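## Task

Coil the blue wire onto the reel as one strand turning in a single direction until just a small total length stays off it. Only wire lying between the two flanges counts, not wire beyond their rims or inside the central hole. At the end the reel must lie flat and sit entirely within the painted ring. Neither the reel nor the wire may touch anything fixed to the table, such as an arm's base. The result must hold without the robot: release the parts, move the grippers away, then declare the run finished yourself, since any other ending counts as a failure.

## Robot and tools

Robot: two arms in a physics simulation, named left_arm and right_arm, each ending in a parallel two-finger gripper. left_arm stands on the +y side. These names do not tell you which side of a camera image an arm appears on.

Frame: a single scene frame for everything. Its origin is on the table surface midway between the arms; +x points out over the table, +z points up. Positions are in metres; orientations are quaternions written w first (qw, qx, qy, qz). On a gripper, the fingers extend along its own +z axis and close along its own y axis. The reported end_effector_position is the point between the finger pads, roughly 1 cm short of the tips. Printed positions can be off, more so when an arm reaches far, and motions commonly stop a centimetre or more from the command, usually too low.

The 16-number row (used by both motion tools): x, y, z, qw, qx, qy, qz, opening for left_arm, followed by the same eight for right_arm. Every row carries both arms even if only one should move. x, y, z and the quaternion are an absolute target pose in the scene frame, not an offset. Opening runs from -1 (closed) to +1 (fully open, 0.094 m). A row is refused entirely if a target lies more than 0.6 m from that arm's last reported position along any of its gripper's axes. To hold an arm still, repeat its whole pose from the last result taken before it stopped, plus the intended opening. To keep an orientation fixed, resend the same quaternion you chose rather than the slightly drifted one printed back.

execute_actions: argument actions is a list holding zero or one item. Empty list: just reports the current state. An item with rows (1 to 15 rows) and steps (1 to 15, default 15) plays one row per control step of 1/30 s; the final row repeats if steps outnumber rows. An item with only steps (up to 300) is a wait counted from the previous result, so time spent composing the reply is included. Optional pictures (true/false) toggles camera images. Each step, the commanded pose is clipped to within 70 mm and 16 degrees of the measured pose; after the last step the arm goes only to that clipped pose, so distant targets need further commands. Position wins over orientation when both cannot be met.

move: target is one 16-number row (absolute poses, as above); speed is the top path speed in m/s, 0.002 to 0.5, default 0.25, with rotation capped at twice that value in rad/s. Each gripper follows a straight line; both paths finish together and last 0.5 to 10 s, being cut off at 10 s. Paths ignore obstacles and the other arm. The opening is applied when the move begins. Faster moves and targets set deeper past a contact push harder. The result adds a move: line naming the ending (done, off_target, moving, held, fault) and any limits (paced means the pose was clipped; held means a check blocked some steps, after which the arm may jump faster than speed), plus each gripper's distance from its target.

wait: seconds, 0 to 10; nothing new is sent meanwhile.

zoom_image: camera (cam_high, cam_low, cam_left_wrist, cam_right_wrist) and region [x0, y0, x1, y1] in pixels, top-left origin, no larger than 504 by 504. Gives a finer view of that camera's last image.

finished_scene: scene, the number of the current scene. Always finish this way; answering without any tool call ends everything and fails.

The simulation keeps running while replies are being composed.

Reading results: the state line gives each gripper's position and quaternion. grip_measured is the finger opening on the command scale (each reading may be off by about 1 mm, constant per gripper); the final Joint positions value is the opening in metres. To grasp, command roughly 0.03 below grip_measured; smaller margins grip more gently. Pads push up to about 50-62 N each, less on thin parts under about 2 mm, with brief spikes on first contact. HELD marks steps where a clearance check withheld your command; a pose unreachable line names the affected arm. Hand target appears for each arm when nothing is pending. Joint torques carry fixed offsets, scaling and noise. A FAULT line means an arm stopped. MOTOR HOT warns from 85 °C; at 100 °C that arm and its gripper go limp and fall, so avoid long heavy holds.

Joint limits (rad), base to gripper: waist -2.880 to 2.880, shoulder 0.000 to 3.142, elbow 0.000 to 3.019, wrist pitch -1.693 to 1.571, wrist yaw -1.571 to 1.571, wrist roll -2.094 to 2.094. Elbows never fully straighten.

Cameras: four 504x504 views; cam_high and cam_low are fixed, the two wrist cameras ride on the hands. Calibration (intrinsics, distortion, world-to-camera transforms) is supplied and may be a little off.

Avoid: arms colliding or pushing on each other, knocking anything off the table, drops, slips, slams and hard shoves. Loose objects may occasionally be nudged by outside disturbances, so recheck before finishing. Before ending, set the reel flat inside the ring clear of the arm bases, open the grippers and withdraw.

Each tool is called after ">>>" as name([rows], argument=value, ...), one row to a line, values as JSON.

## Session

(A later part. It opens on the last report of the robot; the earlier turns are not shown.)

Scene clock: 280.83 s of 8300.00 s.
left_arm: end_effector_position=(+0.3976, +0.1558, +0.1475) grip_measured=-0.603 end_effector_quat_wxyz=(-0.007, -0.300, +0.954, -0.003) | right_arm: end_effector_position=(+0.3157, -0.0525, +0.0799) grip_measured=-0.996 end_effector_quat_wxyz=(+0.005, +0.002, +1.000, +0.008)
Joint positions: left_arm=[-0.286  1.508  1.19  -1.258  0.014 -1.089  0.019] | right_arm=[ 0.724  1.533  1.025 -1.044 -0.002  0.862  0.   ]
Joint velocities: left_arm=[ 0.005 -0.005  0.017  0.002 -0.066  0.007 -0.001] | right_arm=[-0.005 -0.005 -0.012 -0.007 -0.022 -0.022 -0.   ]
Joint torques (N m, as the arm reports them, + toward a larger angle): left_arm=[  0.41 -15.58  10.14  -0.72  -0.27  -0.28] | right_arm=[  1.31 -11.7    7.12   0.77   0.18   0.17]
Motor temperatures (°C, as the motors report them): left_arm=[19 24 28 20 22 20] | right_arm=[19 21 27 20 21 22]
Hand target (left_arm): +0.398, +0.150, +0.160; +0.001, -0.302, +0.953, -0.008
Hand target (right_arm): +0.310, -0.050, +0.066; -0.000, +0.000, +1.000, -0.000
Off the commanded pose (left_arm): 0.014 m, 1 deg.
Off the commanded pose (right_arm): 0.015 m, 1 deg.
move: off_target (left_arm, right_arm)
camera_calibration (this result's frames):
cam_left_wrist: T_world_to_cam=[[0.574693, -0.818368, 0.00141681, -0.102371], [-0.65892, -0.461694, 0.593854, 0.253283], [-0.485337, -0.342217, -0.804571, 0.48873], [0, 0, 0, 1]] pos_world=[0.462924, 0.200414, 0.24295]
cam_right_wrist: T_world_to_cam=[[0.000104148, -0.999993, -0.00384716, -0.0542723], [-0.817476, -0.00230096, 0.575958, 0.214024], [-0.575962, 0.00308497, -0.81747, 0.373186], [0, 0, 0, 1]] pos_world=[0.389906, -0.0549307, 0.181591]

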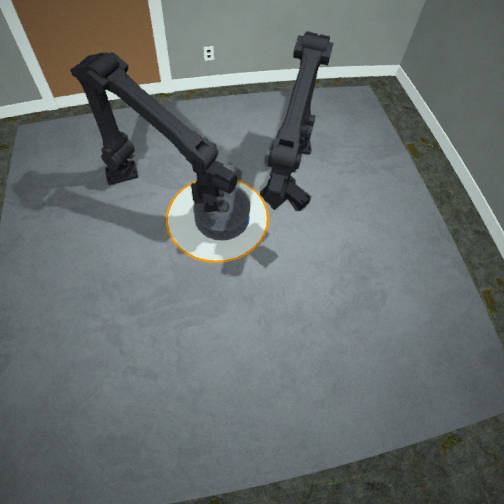

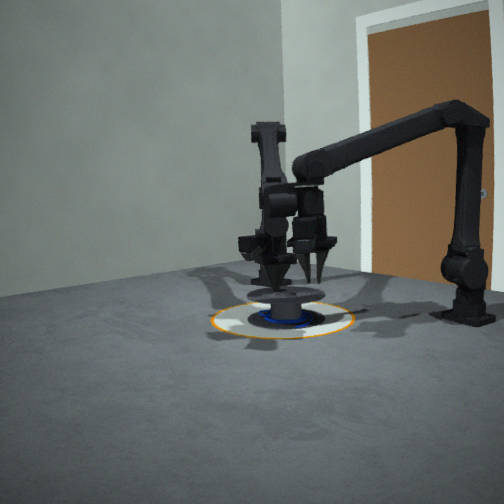

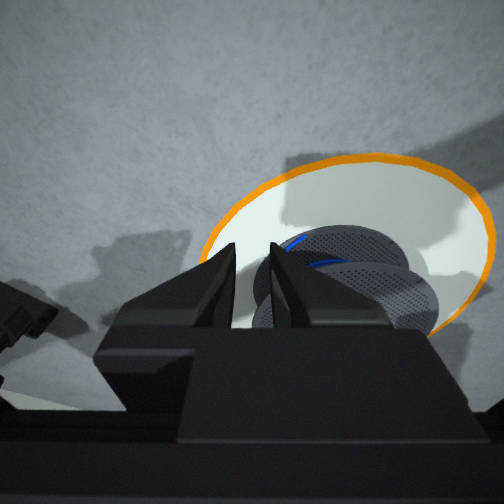

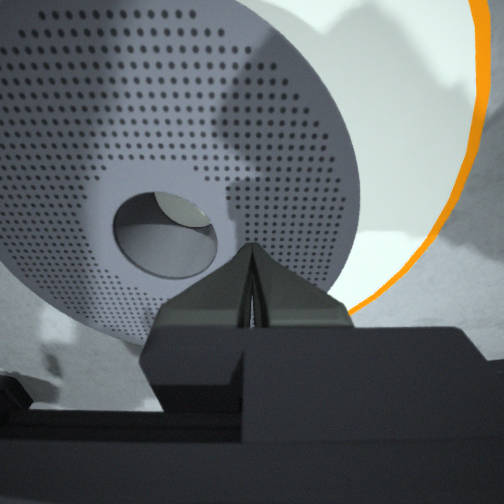

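Tail is now on the flange. Clear away and check the back side.

>>> move(target=[0.35,0.28,0.2,0,-0.3,0.954,0,-0.6, 0.30,-0.07,0.2,0,0.4,0.917,0,1], speed=0.12)

>>> move(target=[0.35,0.28,0.2,0,-0.3,0.954,0,-0.6, 0.22,-0.22,0.2,0,0.4,0.917,0,1], speed=0.15)

Scene clock: 286.73 s of 8300.00 s.
left_arm: end_effector_position=(+0.3568, +0.2746, +0.2008) grip_measured=-0.603 end_effector_quat_wxyz=(+0.008, -0.301, +0.953, -0.005) | right_arm: end_effector_position=(+0.2899, -0.0824, +0.1740) grip_measured=+1.000 end_effector_quat_wxyz=(-0.010, +0.394, +0.918, -0.028)
Joint positions: left_arm=[-0.041  1.247  1.077 -1.382 -0.    -0.847  0.019] | right_arm=[ 0.724  1.386  1.132 -1.376 -0.002  1.67   0.094]
Joint velocities: left_arm=[-0.005 -0.005 -0.007 -0.017  0.051  0.051  0.001] | right_arm=[-0.005 -0.005 -0.002 -0.007 -0.037  0.022  0.   ]
Joint torques (N m, as the arm reports them, + toward a larger angle): left_arm=[  2.37 -10.87   7.91  -0.65  -0.26   0.03] | right_arm=[  0.15 -13.44  13.85  -0.53   0.17   0.17]
Motor temperatures (°C, as the motors report them): left_arm=[19 23 29 20 22 20] | right_arm=[19 21 28 20 21 22]
Hand target (left_arm): +0.350, +0.281, +0.199; +0.002, -0.300, +0.954, +0.001
Hand target (right_arm): +0.298, -0.071, +0.200; -0.000, +0.400, +0.917, +0.000
Off the commanded pose (left_arm): 0.009 m, 1 deg.
Off the commanded pose (right_arm): 0.031 m, 3 deg.
move: off_target (right_arm)
camera_calibration (this result's frames):
cam_left_wrist: T_world_to_cam=[[0.577031, -0.816607, 0.0136922, 0.0144354], [-0.674613, -0.467111, 0.571581, 0.261169], [-0.460361, -0.339057, -0.820432, 0.54583], [0, 0, 0, 1]] pos_world=[0.419137, 0.31885, 0.298339]
cam_right_wrist: T_world_to_cam=[[-0.720644, -0.689774, 0.069883, 0.137859], [-0.533157, 0.615792, 0.580124, 0.106391], [-0.443188, 0.380804, -0.811525, 0.426961], [0, 0, 0, 1]] pos_world=[0.345294, -0.133011, 0.275135]

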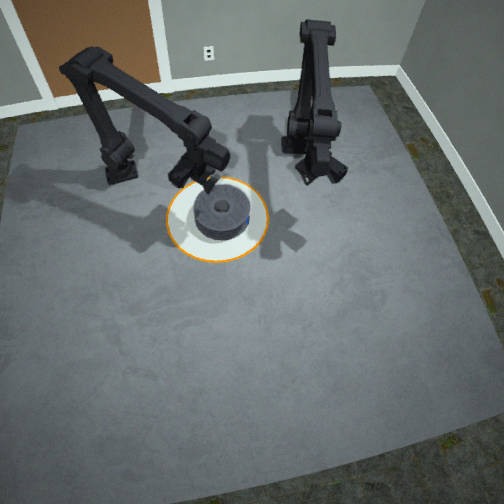

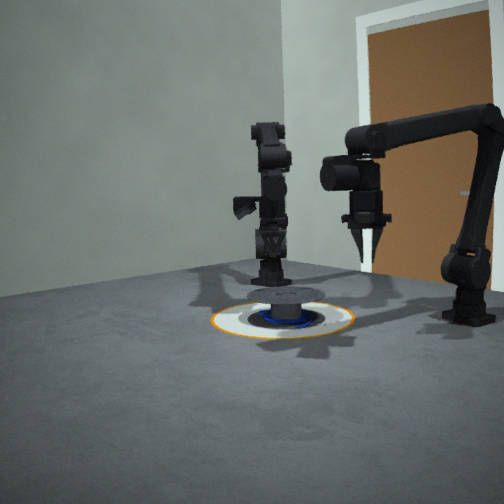

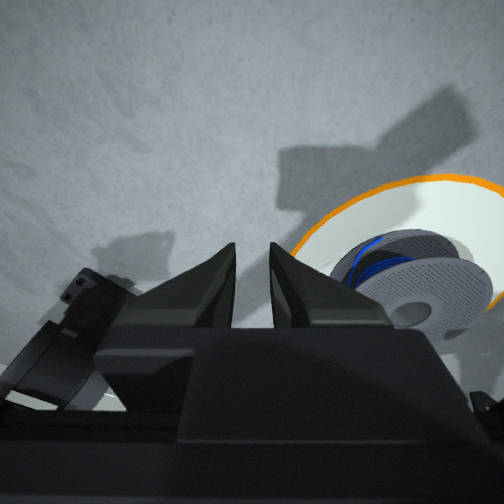

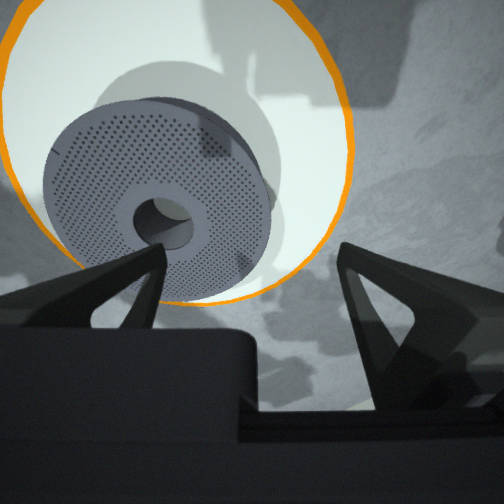

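Scene clock: 288.23 s of 8300.00 s.
left_arm: end_effector_position=(+0.3560, +0.2748, +0.2008) grip_measured=-0.603 end_effector_quat_wxyz=(+0.007, -0.301, +0.954, -0.004) | right_arm: end_effector_position=(+0.2202, -0.2132, +0.2034) grip_measured=+1.000 end_effector_quat_wxyz=(+0.005, +0.400, +0.916, +0.011)
Joint positions: left_arm=[-0.041  1.247  1.077 -1.386 -0.    -0.847  0.019] | right_arm=[ 0.583  0.915  0.855 -1.487 -0.     1.541  0.094]
Joint velocities: left_arm=[ 0.005 -0.024 -0.002 -0.017  0.022 -0.066 -0.   ] | right_arm=[-0.005 -0.015  0.002  0.007  0.095 -0.051  0.   ]
Joint torques (N m, as the arm reports them, + toward a larger angle): left_arm=[  2.27 -10.52   8.13  -0.67  -0.13   0.03] | right_arm=[-1.25 -4.88  8.52 -0.3   0.16 -0.07]
Motor temperatures (°C, as the motors report them): left_arm=[19 23 29 20 22 20] | right_arm=[19 21 28 20 21 22]
Hand target (left_arm): +0.350, +0.280, +0.200; +0.000, -0.300, +0.954, +0.000
Hand target (right_arm): +0.218, -0.219, +0.199; +0.001, +0.400, +0.917, +0.001
Off the commanded pose (left_arm): 0.008 m, 1 deg.
Off the commanded pose (right_arm): 0.008 m, 1 deg.
move: done
camera_calibration (this result's frames):
cam_left_wrist: T_world_to_cam=[[0.577073, -0.816617, 0.0111118, 0.0155761], [-0.672702, -0.46757, 0.573455, 0.259784], [-0.463098, -0.3384, -0.819161, 0.546046], [0, 0, 0, 1]] pos_world=[0.418641, 0.318969, 0.298152]
cam_right_wrist: T_world_to_cam=[[-0.730334, -0.682971, -0.012758, 0.0157626], [-0.559812, 0.587722, 0.584118, 0.131741], [-0.391438, 0.433743, -0.811569, 0.469617], [0, 0, 0, 1]] pos_world=[0.269088, -0.270355, 0.304375]

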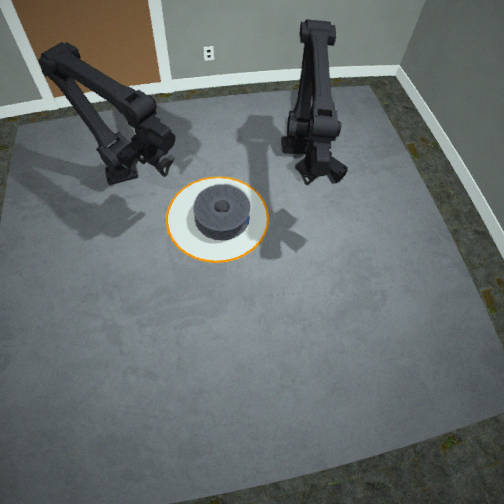

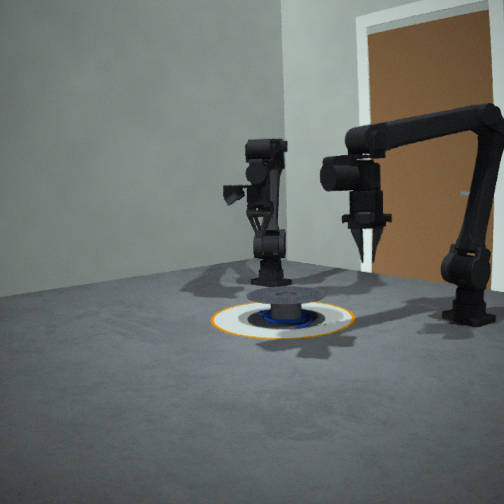

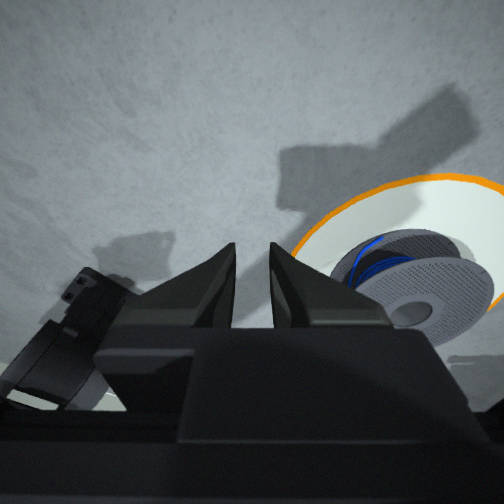

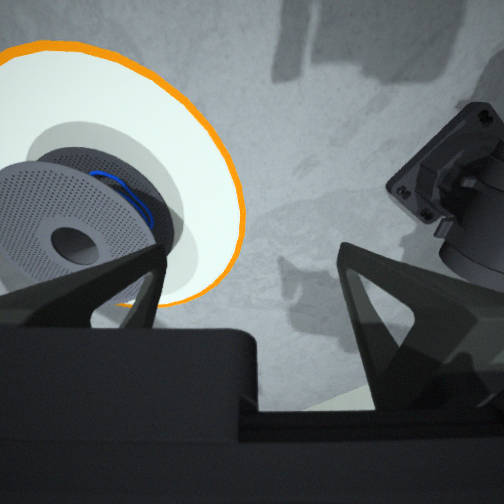

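>>> finished_scene(scene=1)

The scene is finished: the task was done.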